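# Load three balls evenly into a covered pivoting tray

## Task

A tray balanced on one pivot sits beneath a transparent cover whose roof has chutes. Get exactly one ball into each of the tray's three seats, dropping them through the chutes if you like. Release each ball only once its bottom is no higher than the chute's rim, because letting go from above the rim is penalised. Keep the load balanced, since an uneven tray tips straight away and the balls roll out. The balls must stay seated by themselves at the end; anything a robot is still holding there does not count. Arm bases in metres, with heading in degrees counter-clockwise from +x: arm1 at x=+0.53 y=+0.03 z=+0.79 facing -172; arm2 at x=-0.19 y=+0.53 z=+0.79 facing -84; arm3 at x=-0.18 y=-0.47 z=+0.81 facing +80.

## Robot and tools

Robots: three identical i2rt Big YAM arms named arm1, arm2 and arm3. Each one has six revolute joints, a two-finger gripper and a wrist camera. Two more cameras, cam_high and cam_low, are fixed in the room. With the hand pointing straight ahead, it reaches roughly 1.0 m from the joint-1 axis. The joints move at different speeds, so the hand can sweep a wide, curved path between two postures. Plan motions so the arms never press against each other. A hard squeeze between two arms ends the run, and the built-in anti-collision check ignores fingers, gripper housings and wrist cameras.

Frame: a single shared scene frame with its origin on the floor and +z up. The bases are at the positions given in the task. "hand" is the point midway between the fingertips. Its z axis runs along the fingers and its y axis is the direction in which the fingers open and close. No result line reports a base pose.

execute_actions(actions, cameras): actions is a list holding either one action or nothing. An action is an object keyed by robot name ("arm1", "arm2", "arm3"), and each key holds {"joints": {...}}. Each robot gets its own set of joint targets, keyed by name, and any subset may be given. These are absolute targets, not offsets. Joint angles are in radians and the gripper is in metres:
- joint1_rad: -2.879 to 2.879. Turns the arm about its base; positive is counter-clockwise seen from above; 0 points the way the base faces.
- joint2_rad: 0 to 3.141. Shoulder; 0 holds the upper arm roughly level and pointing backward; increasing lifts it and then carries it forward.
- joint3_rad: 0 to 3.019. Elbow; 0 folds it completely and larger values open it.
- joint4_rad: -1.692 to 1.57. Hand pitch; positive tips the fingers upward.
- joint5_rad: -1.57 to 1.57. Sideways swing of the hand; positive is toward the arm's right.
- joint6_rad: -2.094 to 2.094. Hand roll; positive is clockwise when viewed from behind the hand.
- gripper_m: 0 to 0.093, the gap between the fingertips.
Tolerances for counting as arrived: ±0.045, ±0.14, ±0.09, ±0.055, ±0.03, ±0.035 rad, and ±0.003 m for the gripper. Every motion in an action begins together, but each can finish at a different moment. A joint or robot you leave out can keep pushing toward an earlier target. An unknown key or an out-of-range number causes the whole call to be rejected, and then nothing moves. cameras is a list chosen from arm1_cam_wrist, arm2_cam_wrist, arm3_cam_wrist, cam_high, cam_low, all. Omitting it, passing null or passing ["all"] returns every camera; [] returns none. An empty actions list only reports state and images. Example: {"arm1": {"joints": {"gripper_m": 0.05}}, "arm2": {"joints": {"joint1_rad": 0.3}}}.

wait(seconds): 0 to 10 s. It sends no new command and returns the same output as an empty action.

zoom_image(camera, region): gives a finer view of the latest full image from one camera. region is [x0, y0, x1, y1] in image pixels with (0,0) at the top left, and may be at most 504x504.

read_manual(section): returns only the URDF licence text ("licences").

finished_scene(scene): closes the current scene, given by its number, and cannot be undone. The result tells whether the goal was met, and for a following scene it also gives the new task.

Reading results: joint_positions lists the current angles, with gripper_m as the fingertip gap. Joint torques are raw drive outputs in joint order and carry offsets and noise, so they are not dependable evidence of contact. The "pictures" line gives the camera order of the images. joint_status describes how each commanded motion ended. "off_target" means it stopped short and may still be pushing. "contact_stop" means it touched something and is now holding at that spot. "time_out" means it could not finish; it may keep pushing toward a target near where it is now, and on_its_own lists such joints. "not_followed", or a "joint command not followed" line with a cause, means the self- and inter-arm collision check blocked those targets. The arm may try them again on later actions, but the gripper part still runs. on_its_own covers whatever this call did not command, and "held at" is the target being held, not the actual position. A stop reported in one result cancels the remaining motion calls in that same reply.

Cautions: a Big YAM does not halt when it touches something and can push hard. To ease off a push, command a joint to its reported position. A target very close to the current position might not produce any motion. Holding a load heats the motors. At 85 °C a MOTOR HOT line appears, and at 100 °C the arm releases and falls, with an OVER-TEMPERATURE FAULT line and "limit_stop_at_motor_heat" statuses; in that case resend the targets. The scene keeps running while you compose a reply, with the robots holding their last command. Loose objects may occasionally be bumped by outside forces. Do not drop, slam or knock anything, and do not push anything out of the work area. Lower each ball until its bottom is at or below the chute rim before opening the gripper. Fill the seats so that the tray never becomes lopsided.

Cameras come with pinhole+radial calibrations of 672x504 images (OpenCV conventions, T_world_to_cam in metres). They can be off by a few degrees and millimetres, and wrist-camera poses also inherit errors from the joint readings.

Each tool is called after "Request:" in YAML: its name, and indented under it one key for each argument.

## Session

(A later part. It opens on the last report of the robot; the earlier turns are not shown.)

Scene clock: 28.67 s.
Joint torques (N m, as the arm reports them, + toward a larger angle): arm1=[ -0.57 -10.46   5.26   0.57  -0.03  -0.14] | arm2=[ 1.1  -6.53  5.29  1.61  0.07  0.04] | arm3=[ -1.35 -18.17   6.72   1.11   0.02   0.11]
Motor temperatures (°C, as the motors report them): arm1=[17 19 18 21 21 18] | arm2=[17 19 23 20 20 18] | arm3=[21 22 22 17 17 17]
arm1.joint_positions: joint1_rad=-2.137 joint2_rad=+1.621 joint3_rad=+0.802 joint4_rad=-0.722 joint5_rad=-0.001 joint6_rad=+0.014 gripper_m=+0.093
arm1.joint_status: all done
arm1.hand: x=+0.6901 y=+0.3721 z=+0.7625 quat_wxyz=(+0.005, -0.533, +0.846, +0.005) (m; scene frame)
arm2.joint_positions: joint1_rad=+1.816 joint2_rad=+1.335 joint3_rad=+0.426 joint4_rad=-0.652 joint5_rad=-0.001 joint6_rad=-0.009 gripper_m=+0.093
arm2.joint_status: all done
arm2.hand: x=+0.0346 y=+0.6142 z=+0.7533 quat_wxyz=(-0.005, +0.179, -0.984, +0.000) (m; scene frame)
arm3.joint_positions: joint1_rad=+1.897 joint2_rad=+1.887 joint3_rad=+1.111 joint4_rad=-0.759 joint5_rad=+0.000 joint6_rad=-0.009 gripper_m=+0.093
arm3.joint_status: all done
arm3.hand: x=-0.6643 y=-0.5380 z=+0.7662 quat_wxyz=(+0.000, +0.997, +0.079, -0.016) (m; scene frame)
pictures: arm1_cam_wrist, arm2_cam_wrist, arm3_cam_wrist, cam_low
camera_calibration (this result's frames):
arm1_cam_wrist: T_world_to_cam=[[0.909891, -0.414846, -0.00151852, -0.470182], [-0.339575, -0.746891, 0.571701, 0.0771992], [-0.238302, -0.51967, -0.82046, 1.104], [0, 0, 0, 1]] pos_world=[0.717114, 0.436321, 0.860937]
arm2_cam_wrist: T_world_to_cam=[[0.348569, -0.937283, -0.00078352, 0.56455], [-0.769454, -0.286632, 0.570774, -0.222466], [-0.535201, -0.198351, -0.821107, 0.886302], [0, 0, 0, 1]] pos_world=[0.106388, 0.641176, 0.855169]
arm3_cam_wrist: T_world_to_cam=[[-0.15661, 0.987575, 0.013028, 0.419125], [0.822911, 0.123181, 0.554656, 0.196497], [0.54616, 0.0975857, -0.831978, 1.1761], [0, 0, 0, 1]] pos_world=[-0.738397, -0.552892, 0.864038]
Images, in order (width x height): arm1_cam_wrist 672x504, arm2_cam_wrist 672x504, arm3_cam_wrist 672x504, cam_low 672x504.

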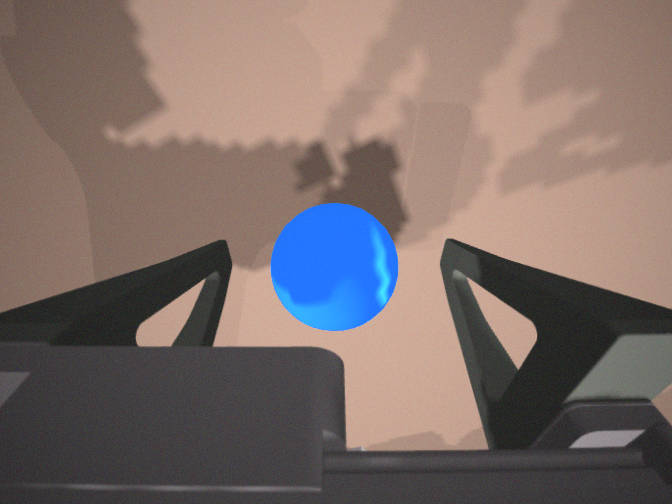

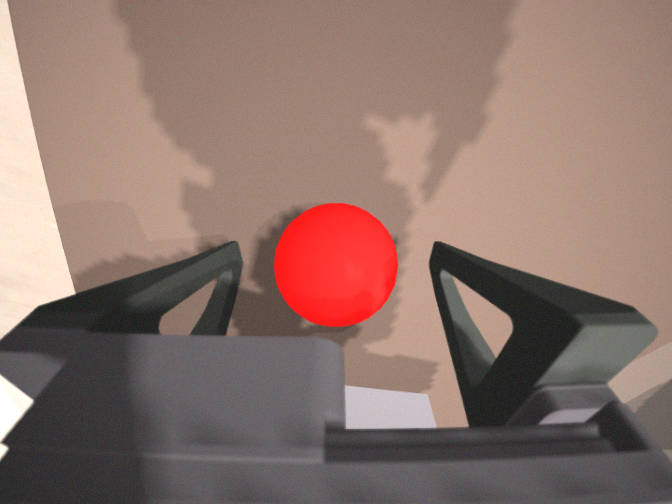

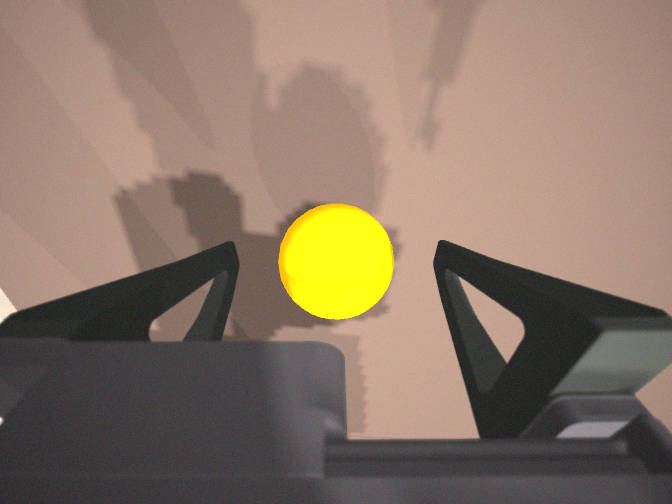

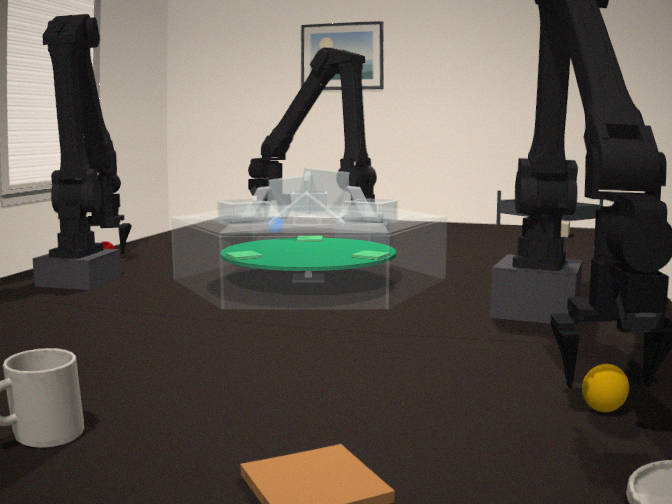

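Request:
execute_actions:
  actions:
    - {"arm1":{"joints":{"joint2_rad":1.642,"joint3_rad":0.780}},"arm2":{"joints":{"joint3_rad":0.413}},"arm3":{"joints":{"joint2_rad":1.927,"joint3_rad":1.094}}}
  cameras: ["arm1_cam_wrist","arm2_cam_wrist","arm3_cam_wrist","cam_low"]

Scene clock: 30.63 s.
Joint torques (N m, as the arm reports them, + toward a larger angle): arm1=[-0.67 -9.64  4.92  0.36 -0.05 -0.16] | arm2=[ 0.54 -6.46  4.75  1.47  0.07  0.06] | arm3=[ -1.18 -16.73   6.3    1.06   0.01   0.11]
Motor temperatures (°C, as the motors report them): arm1=[17 19 18 20 21 18] | arm2=[17 19 23 20 20 18] | arm3=[21 22 22 17 17 17]
arm1.joint_positions: joint1_rad=-2.137 joint2_rad=+1.621 joint3_rad=+0.791 joint4_rad=-0.720 joint5_rad=-0.001 joint6_rad=+0.014 gripper_m=+0.093
arm1.joint_status: all done
arm1.hand: x=+0.6879 y=+0.3674 z=+0.7598 quat_wxyz=(+0.002, -0.533, +0.846, +0.003) (m; scene frame)
arm2.joint_positions: joint1_rad=+1.816 joint2_rad=+1.335 joint3_rad=+0.418 joint4_rad=-0.651 joint5_rad=-0.001 joint6_rad=-0.009 gripper_m=+0.093
arm2.joint_status: all done
arm2.hand: x=+0.0312 y=+0.6130 z=+0.7516 quat_wxyz=(-0.002, +0.179, -0.984, +0.000) (m; scene frame)
arm3.joint_positions: joint1_rad=+1.897 joint2_rad=+1.895 joint3_rad=+1.104 joint4_rad=-0.759 joint5_rad=+0.000 joint6_rad=-0.009 gripper_m=+0.093
arm3.joint_status: all done
arm3.hand: x=-0.6596 y=-0.5373 z=+0.7608 quat_wxyz=(+0.000, +0.997, +0.079, -0.009) (m; scene frame)
pictures: arm1_cam_wrist, arm2_cam_wrist, arm3_cam_wrist, cam_low
camera_calibration (this result's frames):
arm1_cam_wrist: T_world_to_cam=[[0.909892, -0.414842, -0.00156639, -0.47012], [-0.337351, -0.742115, 0.579189, 0.0654897], [-0.241434, -0.526471, -0.815192, 1.09951], [0, 0, 0, 1]] pos_world=[0.715312, 0.432437, 0.857647]
arm2_cam_wrist: T_world_to_cam=[[0.348555, -0.937288, -0.000817404, 0.564596], [-0.766171, -0.285422, 0.575775, -0.229127], [-0.5399, -0.200063, -0.817608, 0.881363], [0, 0, 0, 1]] pos_world=[0.103505, 0.640119, 0.852997]
arm3_cam_wrist: T_world_to_cam=[[-0.156771, 0.987551, 0.0129095, 0.419201], [0.815303, 0.122028, 0.566031, 0.181268], [0.557409, 0.0992623, -0.824283, 1.17145], [0, 0, 0, 1]] pos_world=[-0.735047, -0.552383, 0.857593]
Images, in order (width x height): arm1_cam_wrist 672x504, arm2_cam_wrist 672x504, arm3_cam_wrist 672x504, cam_low 672x504.

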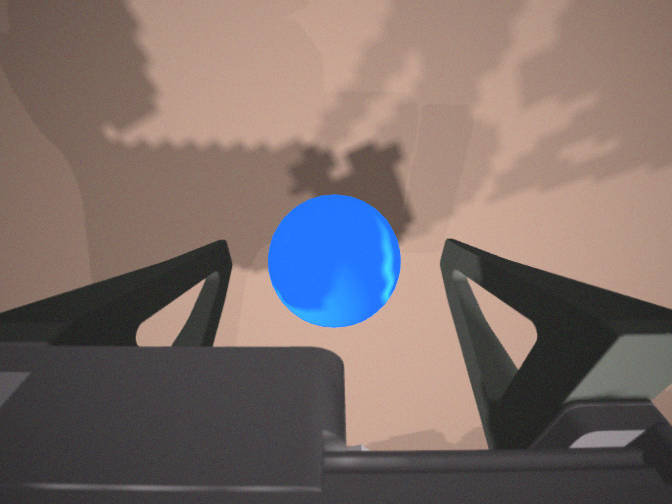

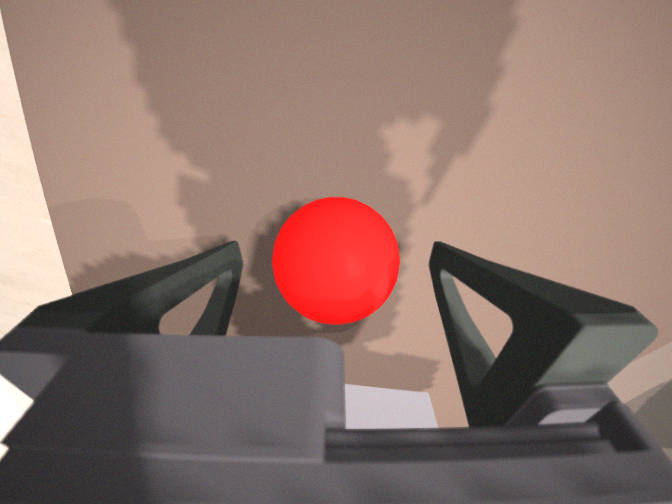

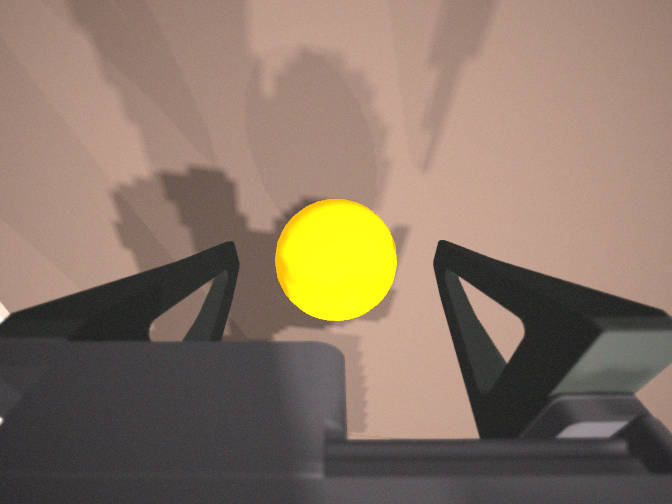

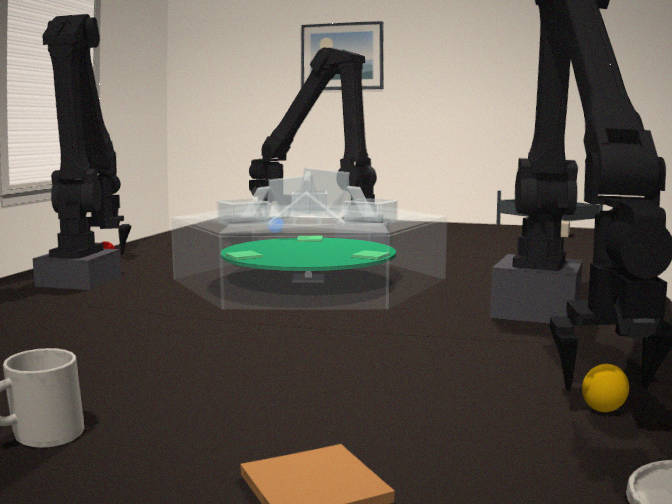

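Request:
execute_actions:
  actions:
    - {"arm1":{"joints":{"joint2_rad":1.664,"joint3_rad":0.777}},"arm3":{"joints":{"joint2_rad":1.944,"joint3_rad":1.090}}}
  cameras: ["arm1_cam_wrist","arm2_cam_wrist","arm3_cam_wrist","cam_low"]

Scene clock: 31.77 s.
Joint torques (N m, as the arm reports them, + toward a larger angle): arm1=[-0.7  -9.67  4.42  0.44 -0.02 -0.13] | arm2=[ 0.45 -6.68  4.88  1.46  0.06  0.07] | arm3=[ -1.16 -16.48   5.98   0.98   0.02   0.1 ]
Motor temperatures (°C, as the motors report them): arm1=[17 19 18 20 21 18] | arm2=[17 19 23 20 20 18] | arm3=[21 22 22 17 17 17]
arm1.joint_positions: joint1_rad=-2.137 joint2_rad=+1.647 joint3_rad=+0.791 joint4_rad=-0.720 joint5_rad=-0.001 joint6_rad=+0.014 gripper_m=+0.093
arm1.joint_status: all done
arm1.hand: x=+0.6862 y=+0.3637 z=+0.7511 quat_wxyz=(-0.009, -0.533, +0.846, -0.004) (m; scene frame)
arm2.joint_positions: joint1_rad=+1.816 joint2_rad=+1.335 joint3_rad=+0.418 joint4_rad=-0.651 joint5_rad=-0.001 joint6_rad=-0.009 gripper_m=+0.093
arm2.joint_status: not commanded
arm2.hand: x=+0.0312 y=+0.6130 z=+0.7516 quat_wxyz=(-0.002, +0.179, -0.984, +0.000) (m; scene frame)
arm3.joint_positions: joint1_rad=+1.897 joint2_rad=+1.914 joint3_rad=+1.099 joint4_rad=-0.759 joint5_rad=+0.000 joint6_rad=-0.009 gripper_m=+0.093
arm3.joint_status: all done
arm3.hand: x=-0.6536 y=-0.5364 z=+0.7509 quat_wxyz=(-0.001, +0.997, +0.079, +0.003) (m; scene frame)
pictures: arm1_cam_wrist, arm2_cam_wrist, arm3_cam_wrist, cam_low
camera_calibration (this result's frames):
arm1_cam_wrist: T_world_to_cam=[[0.909895, -0.414835, -0.00169819, -0.470001], [-0.331089, -0.728662, 0.599527, 0.0427243], [-0.249942, -0.544945, -0.800353, 1.09147], [0, 0, 0, 1]] pos_world=[0.714601, 0.430948, 0.847147]
arm2_cam_wrist: T_world_to_cam=[[0.348555, -0.937288, -0.000817404, 0.564596], [-0.766171, -0.285422, 0.575775, -0.229127], [-0.5399, -0.200063, -0.817608, 0.881363], [0, 0, 0, 1]] pos_world=[0.103505, 0.640119, 0.852997]
arm3_cam_wrist: T_world_to_cam=[[-0.157044, 0.98751, 0.0127002, 0.419326], [0.80184, 0.119988, 0.585368, 0.157401], [0.576533, 0.102112, -0.810668, 1.16372], [0, 0, 0, 1]] pos_world=[-0.731281, -0.551805, 0.845927]
Images, in order (width x height): arm1_cam_wrist 672x504, arm2_cam_wrist 672x504, arm3_cam_wrist 672x504, cam_low 672x504.

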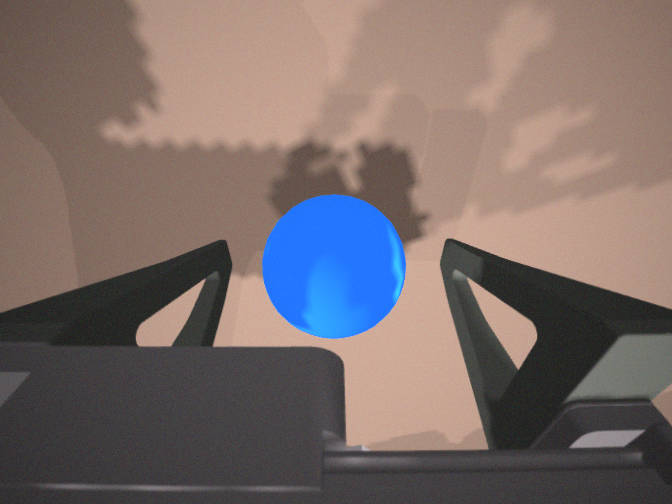

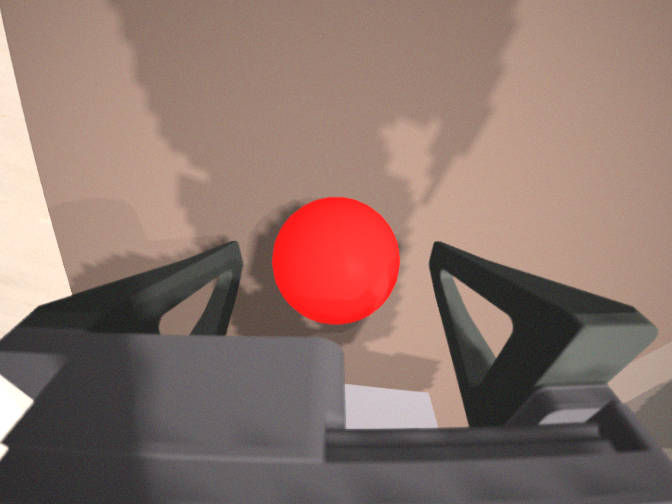

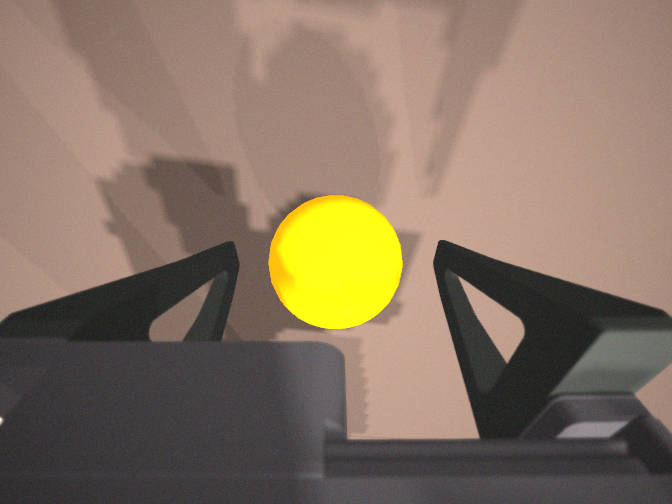

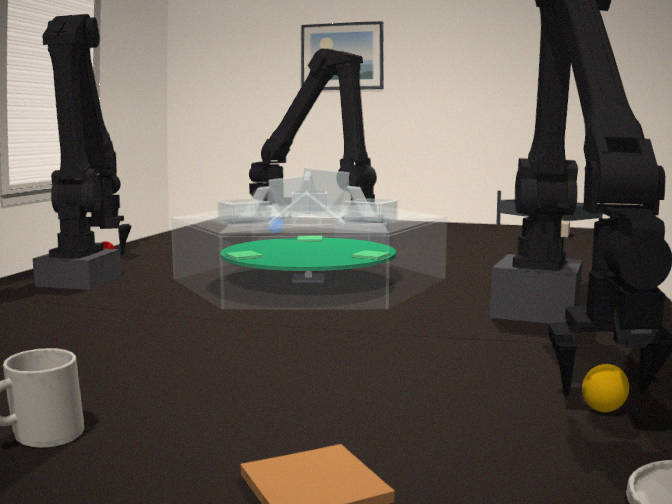

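Request:
execute_actions:
  actions:
    - {"arm1":{"joints":{"gripper_m":0.045}}}
  cameras: []

Request:
execute_actions:
  actions:
    - {"arm2":{"joints":{"gripper_m":0.045}}}
  cameras: []

Request:
execute_actions:
  actions:
    - {"arm3":{"joints":{"gripper_m":0.045}}}
  cameras: ["arm1_cam_wrist","arm2_cam_wrist","arm3_cam_wrist","cam_low"]

Scene clock: 33.97 s.
Joint torques (N m, as the arm reports them, + toward a larger angle): arm1=[-0.72 -9.92  4.51  0.47 -0.07 -0.14] | arm2=[ 0.62 -6.78  4.91  1.53  0.09  0.06] | arm3=[ -1.32 -16.63   6.12   1.04   0.02   0.12]
Motor temperatures (°C, as the motors report them): arm1=[17 19 18 20 21 18] | arm2=[17 19 22 20 20 18] | arm3=[21 22 21 17 17 17]
arm1.joint_positions: joint1_rad=-2.137 joint2_rad=+1.647 joint3_rad=+0.791 joint4_rad=-0.720 joint5_rad=-0.001 joint6_rad=+0.014 gripper_m=+0.056
arm1.joint_status: gripper_m off_target (ended at +0.056, target +0.045)
arm1.hand: x=+0.6862 y=+0.3637 z=+0.7511 quat_wxyz=(-0.009, -0.533, +0.846, -0.004) (m; scene frame)
arm2.joint_positions: joint1_rad=+1.816 joint2_rad=+1.335 joint3_rad=+0.418 joint4_rad=-0.651 joint5_rad=-0.001 joint6_rad=-0.009 gripper_m=+0.093
arm2.joint_status: not commanded
arm2.hand: x=+0.0312 y=+0.6130 z=+0.7516 quat_wxyz=(-0.002, +0.179, -0.984, +0.000) (m; scene frame)
arm3.joint_positions: joint1_rad=+1.897 joint2_rad=+1.914 joint3_rad=+1.099 joint4_rad=-0.759 joint5_rad=+0.000 joint6_rad=-0.009 gripper_m=+0.093
arm3.joint_status: not commanded
arm3.hand: x=-0.6536 y=-0.5364 z=+0.7509 quat_wxyz=(-0.001, +0.997, +0.079, +0.003) (m; scene frame)
pictures: none
No camera images: the call's "cameras" was empty. Leave "cameras" out to get every camera's image.

Scene clock: 34.57 s.
Joint torques (N m, as the arm reports them, + toward a larger angle): arm1=[-0.57 -9.69  4.51  0.48 -0.05 -0.14] | arm2=[ 0.34 -6.85  4.86  1.59  0.08  0.06] | arm3=[ -1.04 -16.77   6.03   0.95   0.04   0.11]
Motor temperatures (°C, as the motors report them): arm1=[17 19 18 20 21 18] | arm2=[17 19 22 20 20 18] | arm3=[21 22 21 17 17 17]
arm1.joint_positions: joint1_rad=-2.137 joint2_rad=+1.647 joint3_rad=+0.791 joint4_rad=-0.720 joint5_rad=-0.001 joint6_rad=+0.014 gripper_m=+0.056
arm1.joint_status: not commanded
arm1.hand: x=+0.6862 y=+0.3637 z=+0.7511 quat_wxyz=(-0.009, -0.533, +0.846, -0.004) (m; scene frame)
arm2.joint_positions: joint1_rad=+1.816 joint2_rad=+1.335 joint3_rad=+0.418 joint4_rad=-0.651 joint5_rad=-0.001 joint6_rad=-0.009 gripper_m=+0.056
arm2.joint_status: gripper_m off_target (ended at +0.056, target +0.045)
arm2.hand: x=+0.0312 y=+0.6130 z=+0.7516 quat_wxyz=(-0.002, +0.179, -0.984, +0.000) (m; scene frame)
arm3.joint_positions: joint1_rad=+1.897 joint2_rad=+1.914 joint3_rad=+1.099 joint4_rad=-0.759 joint5_rad=+0.000 joint6_rad=-0.009 gripper_m=+0.093
arm3.joint_status: not commanded
arm3.hand: x=-0.6536 y=-0.5364 z=+0.7509 quat_wxyz=(-0.001, +0.997, +0.079, +0.003) (m; scene frame)
pictures: none
No camera images: the call's "cameras" was empty. Leave "cameras" out to get every camera's image.

Scene clock: 35.17 s.
Joint torques (N m, as the arm reports them, + toward a larger angle): arm1=[-0.57 -9.66  4.49  0.44 -0.06 -0.14] | arm2=[ 0.62 -6.93  4.73  1.42  0.11  0.03] | arm3=[ -1.05 -17.09   6.04   1.1    0.02   0.1 ]
Motor temperatures (°C, as the motors report them): arm1=[17 19 18 20 21 18] | arm2=[17 19 22 20 20 18] | arm3=[21 22 21 17 17 17]
arm1.joint_positions: joint1_rad=-2.137 joint2_rad=+1.647 joint3_rad=+0.791 joint4_rad=-0.720 joint5_rad=-0.001 joint6_rad=+0.014 gripper_m=+0.056
arm1.joint_status: not commanded
arm1.hand: x=+0.6862 y=+0.3637 z=+0.7511 quat_wxyz=(-0.009, -0.533, +0.846, -0.004) (m; scene frame)
arm2.joint_positions: joint1_rad=+1.816 joint2_rad=+1.335 joint3_rad=+0.418 joint4_rad=-0.651 joint5_rad=-0.001 joint6_rad=-0.009 gripper_m=+0.056
arm2.joint_status: not commanded
arm2.hand: x=+0.0312 y=+0.6130 z=+0.7516 quat_wxyz=(-0.002, +0.179, -0.984, +0.000) (m; scene frame)
arm3.joint_positions: joint1_rad=+1.897 joint2_rad=+1.914 joint3_rad=+1.099 joint4_rad=-0.758 joint5_rad=+0.000 joint6_rad=-0.009 gripper_m=+0.056
arm3.joint_status: gripper_m off_target (ended at +0.056, target +0.045)
arm3.hand: x=-0.6538 y=-0.5364 z=+0.7509 quat_wxyz=(-0.001, +0.997, +0.079, +0.003) (m; scene frame)
pictures: arm1_cam_wrist, arm2_cam_wrist, arm3_cam_wrist, cam_low
camera_calibration (this result's frames):
arm1_cam_wrist: T_world_to_cam=[[0.910211, -0.41414, -0.00171313, -0.470459], [-0.330525, -0.728919, 0.599525, 0.0424325], [-0.249536, -0.545128, -0.800354, 1.09126], [0, 0, 0, 1]] pos_world=[0.714551, 0.430969, 0.847147]
arm2_cam_wrist: T_world_to_cam=[[0.348555, -0.937288, -0.000817404, 0.564596], [-0.766171, -0.285422, 0.575775, -0.229127], [-0.5399, -0.200063, -0.817608, 0.881363], [0, 0, 0, 1]] pos_world=[0.103505, 0.640119, 0.852997]
arm3_cam_wrist: T_world_to_cam=[[-0.156658, 0.987571, 0.0127091, 0.419603], [0.802327, 0.119748, 0.584749, 0.158209], [0.57596, 0.101803, -0.811115, 1.16362], [0, 0, 0, 1]] pos_world=[-0.731401, -0.551793, 0.845986]
Images, in order (width x height): arm1_cam_wrist 672x504, arm2_cam_wrist 672x504, arm3_cam_wrist 672x504, cam_low 672x504.

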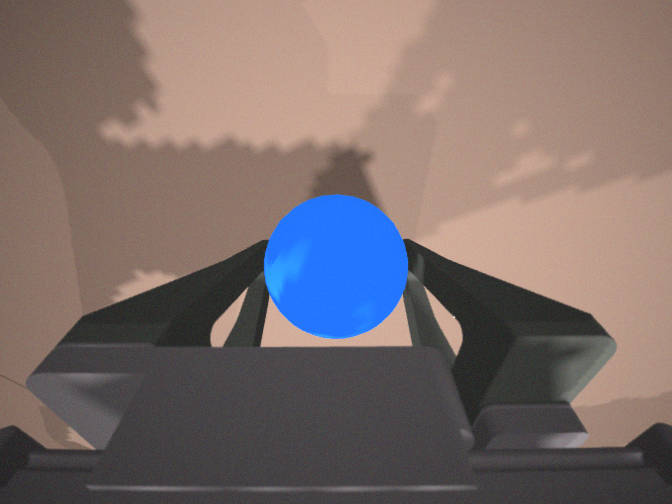

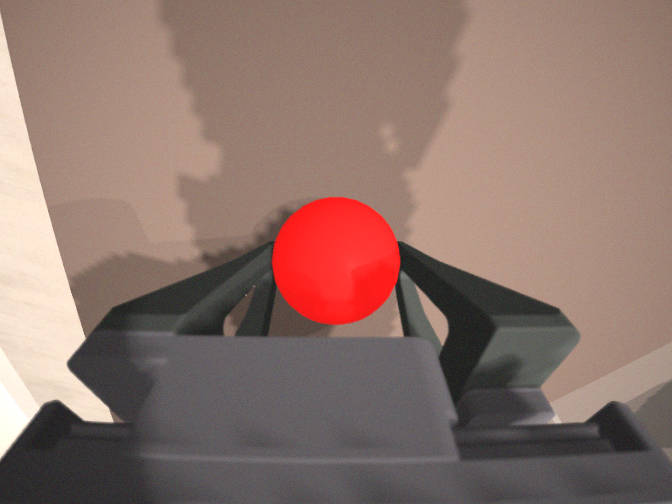

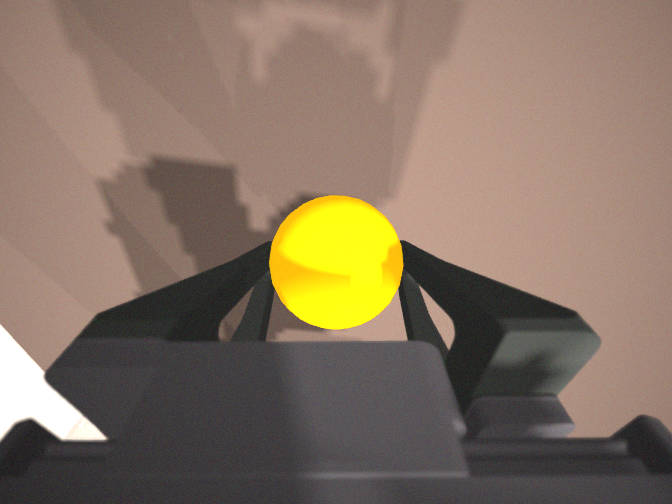

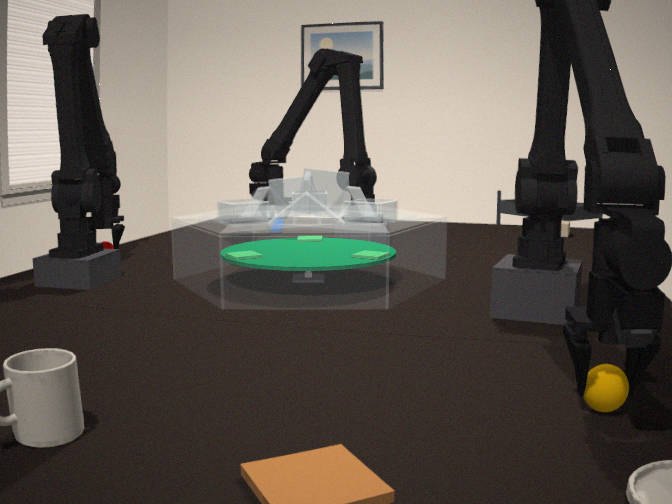

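Request:
execute_actions:
  actions:
    - {"arm1":{"joints":{"joint1_rad":-1.45,"joint2_rad":0.85,"joint3_rad":0.80,"joint4_rad":-1.17}},"arm2":{"joints":{"joint1_rad":0.85,"joint2_rad":0.85,"joint3_rad":0.80,"joint4_rad":-1.17}},"arm3":{"joints":{"joint1_rad":0.75,"joint2_rad":1.15,"joint3_rad":1.099,"joint4_rad":-1.17}}}
  cameras: ["cam_high","cam_low"]

Scene clock: 43.37 s.
Joint torques (N m, as the arm reports them, + toward a larger angle): arm1=[-0.03 -4.17  9.5   0.16 -0.03 -0.11] | arm2=[ 0.07 -3.2  10.73  0.82 -0.01  0.08] | arm3=[-0.88 -8.26 10.77  0.83 -0.07  0.09]
Motor temperatures (°C, as the motors report them): arm1=[17 20 18 20 21 18] | arm2=[17 19 23 20 20 18] | arm3=[21 23 22 17 17 17]
arm1.joint_positions: joint1_rad=-1.457 joint2_rad=+0.855 joint3_rad=+0.791 joint4_rad=-1.161 joint5_rad=-0.001 joint6_rad=+0.013 gripper_m=+0.056
arm1.joint_status: all done
arm1.hand: x=+0.4631 y=+0.3136 z=+0.9899 quat_wxyz=(+0.097, -0.773, +0.612, +0.136) (m; scene frame)
arm2.joint_positions: joint1_rad=+0.852 joint2_rad=+0.851 joint3_rad=+0.771 joint4_rad=-1.158 joint5_rad=+0.002 joint6_rad=-0.009 gripper_m=+0.056
arm2.joint_status: all done
arm2.hand: x=+0.0444 y=+0.3694 z=+0.9834 quat_wxyz=(-0.158, -0.294, -0.941, +0.052) (m; scene frame)
arm3.joint_positions: joint1_rad=+0.751 joint2_rad=+1.149 joint3_rad=+1.098 joint4_rad=-1.161 joint5_rad=+0.003 joint6_rad=-0.008 gripper_m=+0.056
arm3.joint_status: all done
arm3.hand: x=-0.3997 y=-0.1334 z=+1.0660 quat_wxyz=(-0.089, +0.866, -0.467, -0.155) (m; scene frame)
pictures: cam_high, cam_low
Images, in order (width x height): cam_high 672x504, cam_low 672x504.

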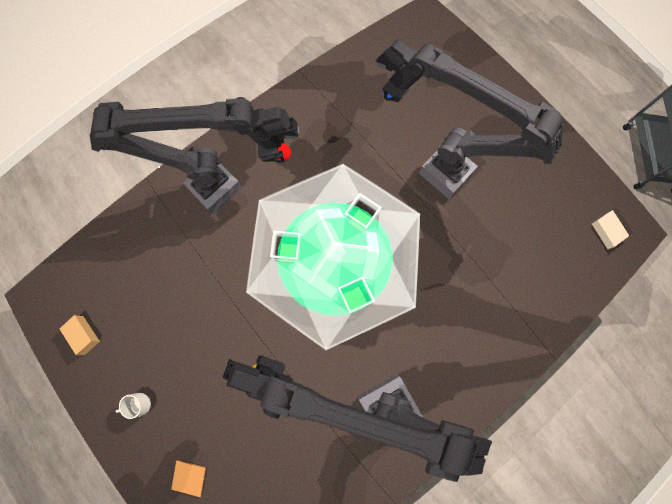

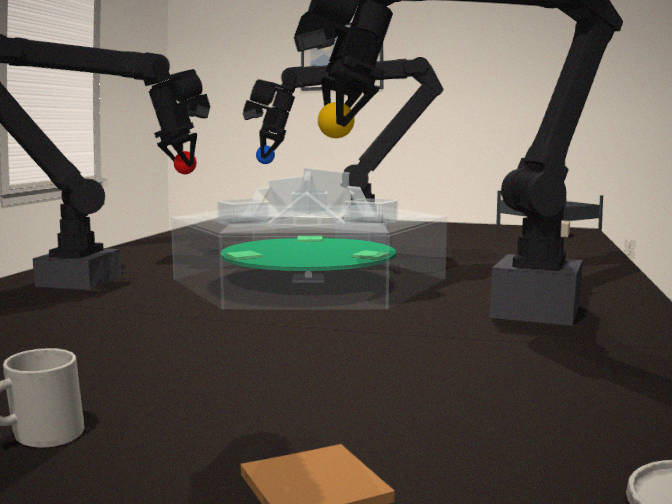

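Request:
execute_actions:
  actions:
    - {"arm1":{"joints":{"joint1_rad":-0.237,"joint2_rad":1.186,"joint3_rad":0.965,"joint4_rad":-0.966}},"arm2":{"joints":{"joint1_rad":0.056,"joint2_rad":1.186,"joint3_rad":0.985,"joint4_rad":-0.974}},"arm3":{"joints":{"joint1_rad":-0.196,"joint2_rad":1.15,"joint3_rad":0.870,"joint4_rad":-0.958}}}

Scene clock: 45.53 s.
Joint torques (N m, as the arm reports them, + toward a larger angle): arm1=[-0.39 -9.04 12.15  0.99 -0.09 -0.11] | arm2=[  0.24 -10.48  12.12   1.78   0.     0.07] | arm3=[-0.6  -8.21 10.1   1.63 -0.02  0.06]
Motor temperatures (°C, as the motors report them): arm1=[17 19 19 20 21 18] | arm2=[17 19 23 20 20 18] | arm3=[21 22 22 17 17 17]
arm1.joint_positions: joint1_rad=-0.239 joint2_rad=+1.198 joint3_rad=+0.916 joint4_rad=-0.975 joint5_rad=-0.001 joint6_rad=+0.013 gripper_m=+0.056
arm1.joint_status: all done
arm1.hand: x=+0.1456 y=+0.0741 z=+0.9577 quat_wxyz=(+0.000, -0.985, +0.059, +0.159) (m; scene frame)
arm2.joint_positions: joint1_rad=+0.054 joint2_rad=+1.208 joint3_rad=+0.933 joint4_rad=-0.984 joint5_rad=+0.001 joint6_rad=-0.009 gripper_m=+0.056
arm2.joint_status: all done
arm2.hand: x=-0.1256 y=+0.1446 z=+0.9577 quat_wxyz=(-0.118, -0.637, -0.755, +0.102) (m; scene frame)
arm3.joint_positions: joint1_rad=-0.193 joint2_rad=+1.149 joint3_rad=+0.871 joint4_rad=-0.971 joint5_rad=+0.001 joint6_rad=-0.008 gripper_m=+0.056
arm3.joint_status: all done
arm3.hand: x=-0.0491 y=-0.1189 z=+0.9787 quat_wxyz=(-0.134, +0.561, -0.812, -0.089) (m; scene frame)
pictures: arm1_cam_wrist, arm2_cam_wrist, arm3_cam_wrist, cam_high, cam_low
camera_calibration (this result's frames):
arm1_cam_wrist: T_world_to_cam=[[0.0986849, 0.995063, -0.0105254, -0.0758124], [0.950011, -0.091058, 0.298642, -0.416693], [0.29621, -0.0394707, -0.954307, 0.994312], [0, 0, 0, 1]] pos_world=[0.10882, 0.0767412, 1.07252]
arm2_cam_wrist: T_world_to_cam=[[-0.986422, -0.164226, 0.000749482, -0.100524], [-0.156526, 0.941534, 0.298351, -0.436704], [-0.0497026, 0.294183, -0.954456, 0.992618], [0, 0, 0, 1]] pos_world=[-0.118179, 0.102652, 1.07778]
arm3_cam_wrist: T_world_to_cam=[[0.932959, -0.359596, 0.0166822, -0.0114709], [-0.348615, -0.890974, 0.290918, -0.399231], [-0.0897496, -0.27723, -0.956603, 1.02224], [0, 0, 0, 1]] pos_world=[-0.0367307, -0.0764335, 1.09421]
Images, in order (width x height): arm1_cam_wrist 672x504, arm2_cam_wrist 672x504, arm3_cam_wrist 672x504, cam_high 672x504, cam_low 672x504.

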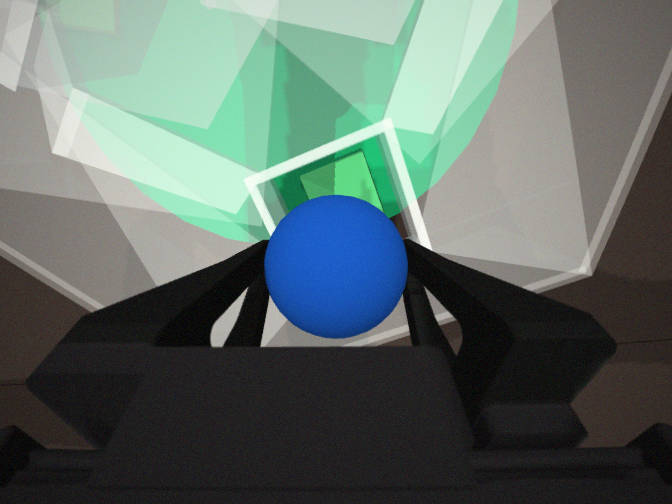

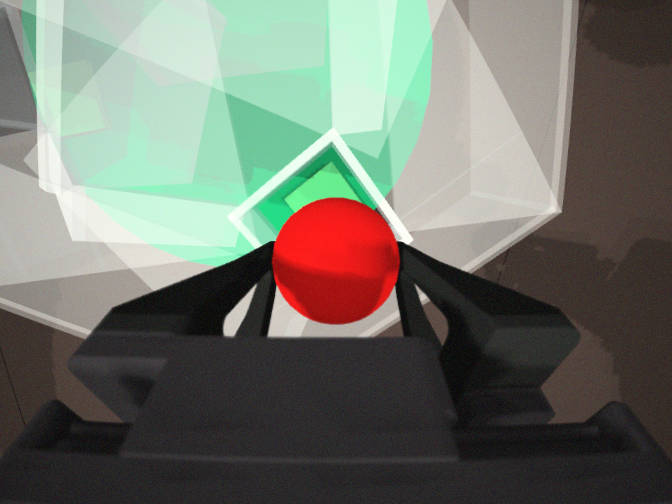

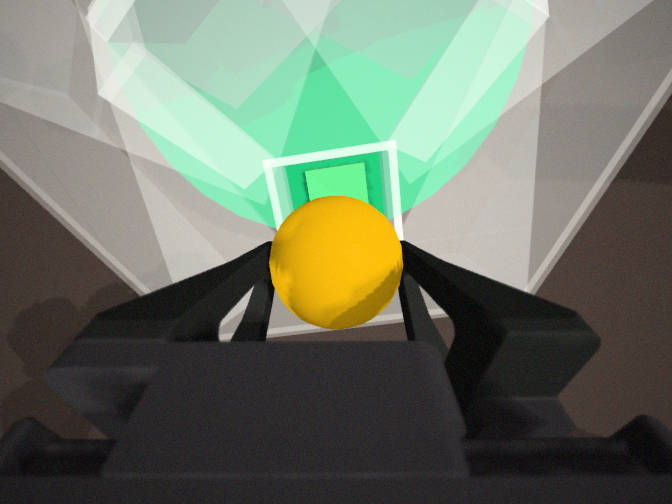

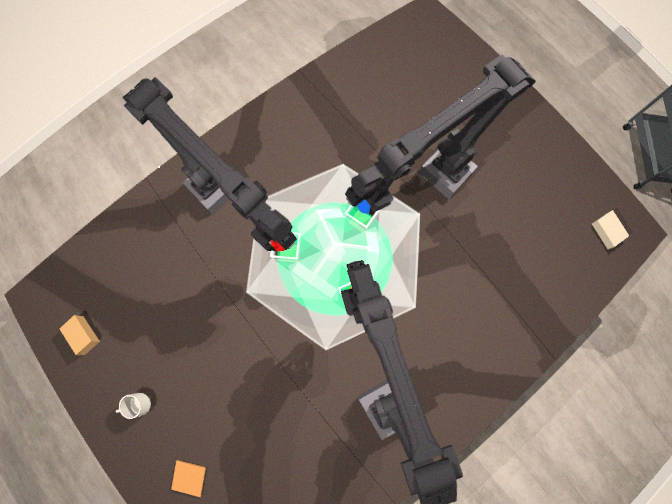

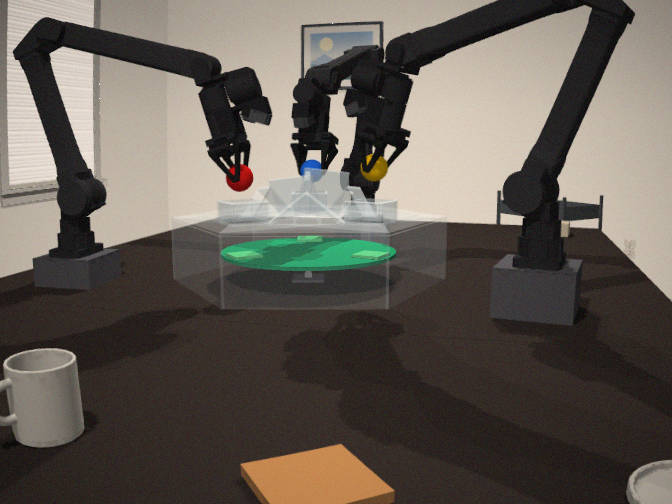

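Request:
zoom_image:
  camera: "arm1_cam_wrist"
  region: [230, 105, 450, 345]

Request:
zoom_image:
  camera: "arm2_cam_wrist"
  region: [215, 110, 435, 340]

Request:
zoom_image:
  camera: "arm3_cam_wrist"
  region: [235, 120, 445, 340]

Request:
zoom_image:
  camera: "cam_low"
  region: [200, 130, 410, 240]

Region (230, 105, 450, 345) of arm1_cam_wrist's 672x504 image, scaled by 2.100, with more detail than that image has; it fills the left 462 columns of this view, and the rest is white.

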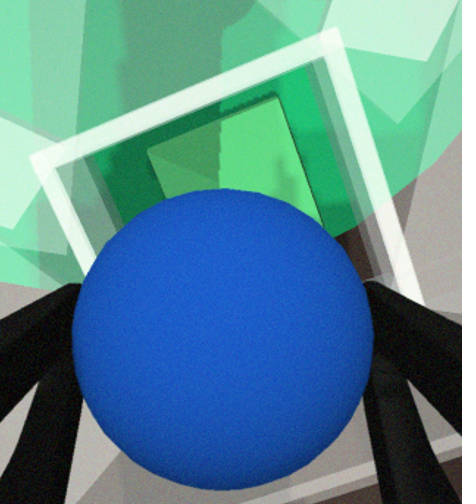

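Region (215, 110, 435, 340) of arm2_cam_wrist's 672x504 image, scaled by 2.191, with more detail than that image has; it fills the left 482 columns of this view, and the rest is white.

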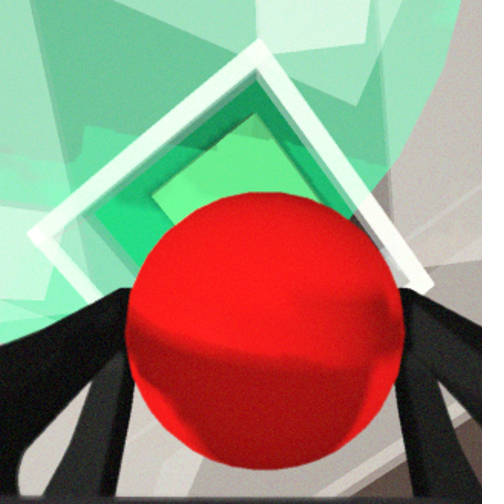

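Region (235, 120, 445, 340) of arm3_cam_wrist's 672x504 image, scaled by 2.291, with more detail than that image has; it fills the left 481 columns of this view, and the rest is white.

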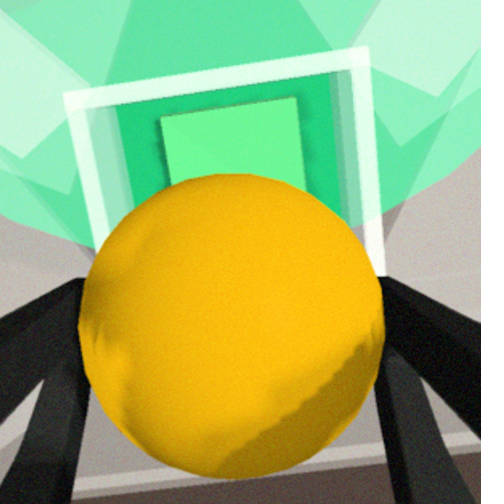

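Region (200, 130, 410, 240) of cam_low's 672x504 image, scaled by 2.400, with more detail than that image has; it fills the top 264 rows of this view, and the rest is white.

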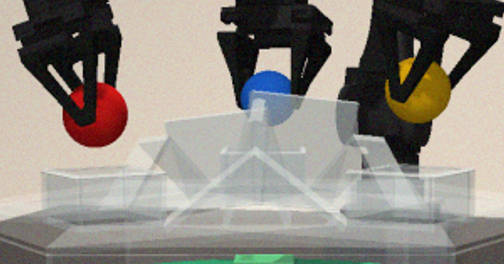

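Request:
execute_actions:
  actions:
    - {"arm1":{"joints":{"joint2_rad":1.285,"joint3_rad":0.935,"joint4_rad":-0.944,"joint5_rad":0.021}},"arm2":{"joints":{"joint1_rad":0.085,"joint2_rad":1.282,"joint3_rad":0.953,"joint4_rad":-0.962}},"arm3":{"joints":{"joint2_rad":1.297,"joint3_rad":0.89,"joint4_rad":-0.933,"joint5_rad":0.018}}}

Scene clock: 51.07 s.
Joint torques (N m, as the arm reports them, + toward a larger angle): arm1=[-0.71 -9.31  9.63  1.18  0.11 -0.14] | arm2=[  0.26 -10.97   9.46   2.25   0.     0.08] | arm3=[ -0.94 -11.88  10.83   1.47   0.19   0.06]
Motor temperatures (°C, as the motors report them): arm1=[17 19 20 20 21 18] | arm2=[17 19 25 20 20 18] | arm3=[21 22 22 17 17 17]
arm1.joint_positions: joint1_rad=-0.239 joint2_rad=+1.290 joint3_rad=+0.916 joint4_rad=-0.960 joint5_rad=+0.017 joint6_rad=+0.013 gripper_m=+0.056
arm1.joint_status: all done
arm1.hand: x=+0.1404 y=+0.0773 z=+0.9248 quat_wxyz=(+0.008, -0.991, +0.060, +0.121) (m; scene frame)
arm2.joint_positions: joint1_rad=+0.082 joint2_rad=+1.300 joint3_rad=+0.933 joint4_rad=-0.983 joint5_rad=+0.001 joint6_rad=-0.009 gripper_m=+0.056
arm2.joint_status: all done
arm2.hand: x=-0.1146 y=+0.1441 z=+0.9232 quat_wxyz=(-0.085, -0.631, -0.768, +0.072) (m; scene frame)
arm3.joint_positions: joint1_rad=-0.193 joint2_rad=+1.303 joint3_rad=+0.871 joint4_rad=-0.947 joint5_rad=+0.015 joint6_rad=-0.008 gripper_m=+0.056
arm3.joint_status: all done
arm3.hand: x=-0.0442 y=-0.1131 z=+0.9254 quat_wxyz=(-0.085, +0.565, -0.820, -0.047) (m; scene frame)
pictures: arm1_cam_wrist, arm2_cam_wrist, arm3_cam_wrist, cam_high, cam_low
camera_calibration (this result's frames):
arm1_cam_wrist: T_world_to_cam=[[0.102808, 0.994681, 0.00635712, -0.095009], [0.923465, -0.0978183, 0.371004, -0.464328], [0.369652, -0.0322716, -0.928609, 0.930019], [0, 0, 0, 1]] pos_world=[0.0947747, 0.079097, 1.0365]
arm2_cam_wrist: T_world_to_cam=[[-0.981592, -0.190988, 0.00029859, -0.0849256], [-0.176206, 0.906217, 0.384346, -0.500772], [-0.0736762, 0.377218, -0.923189, 0.916886], [0, 0, 0, 1]] pos_world=[-0.104049, 0.0917224, 1.03895]
arm3_cam_wrist: T_world_to_cam=[[0.93237, -0.360285, 0.029686, -0.0252434], [-0.339751, -0.845244, 0.41247, -0.483785], [-0.123515, -0.394661, -0.910487, 0.915825], [0, 0, 0, 1]] pos_world=[-0.0277122, -0.0565713, 1.03414]
Images, in order (width x height): arm1_cam_wrist 672x504, arm2_cam_wrist 672x504, arm3_cam_wrist 672x504, cam_high 672x504, cam_low 672x504.

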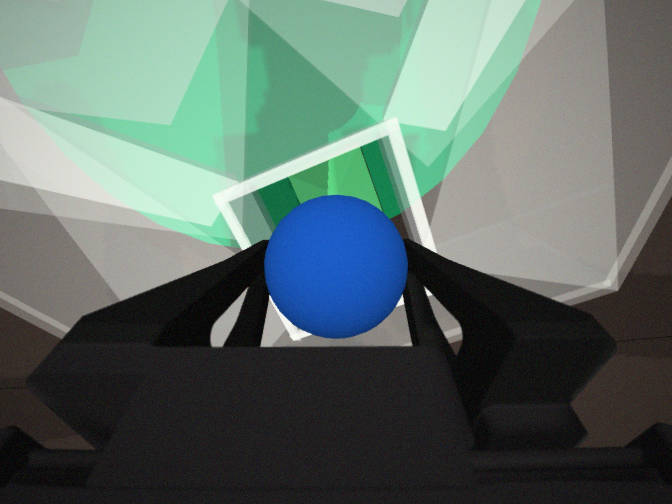

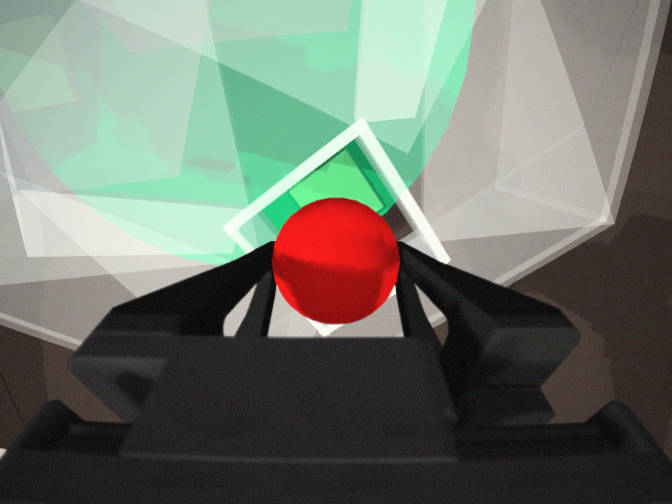

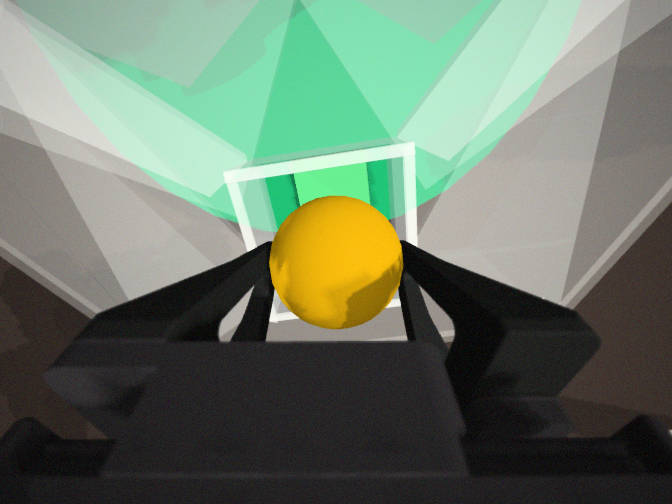

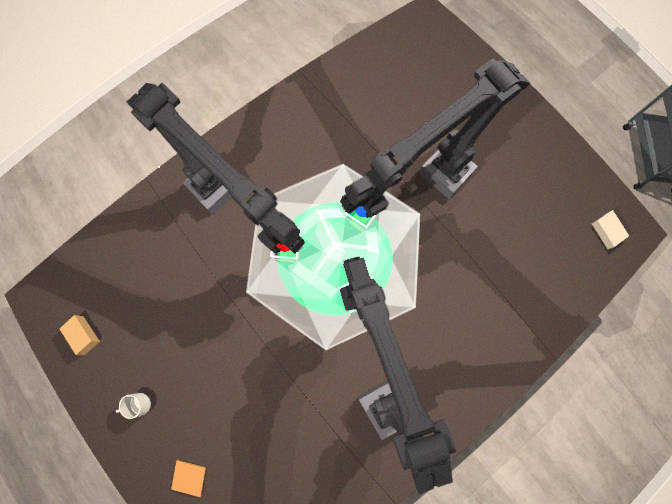

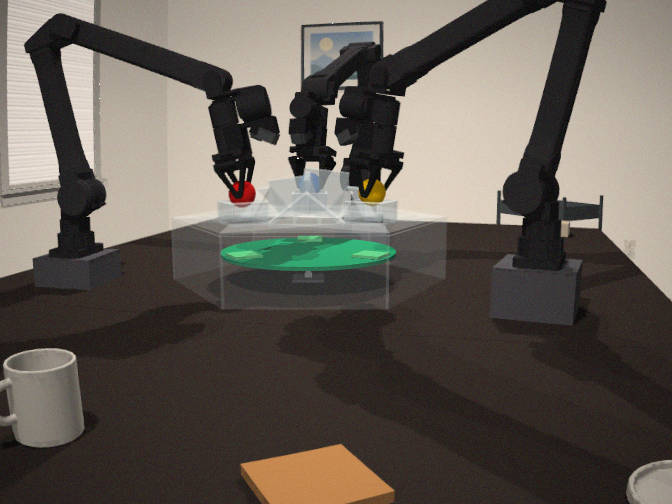

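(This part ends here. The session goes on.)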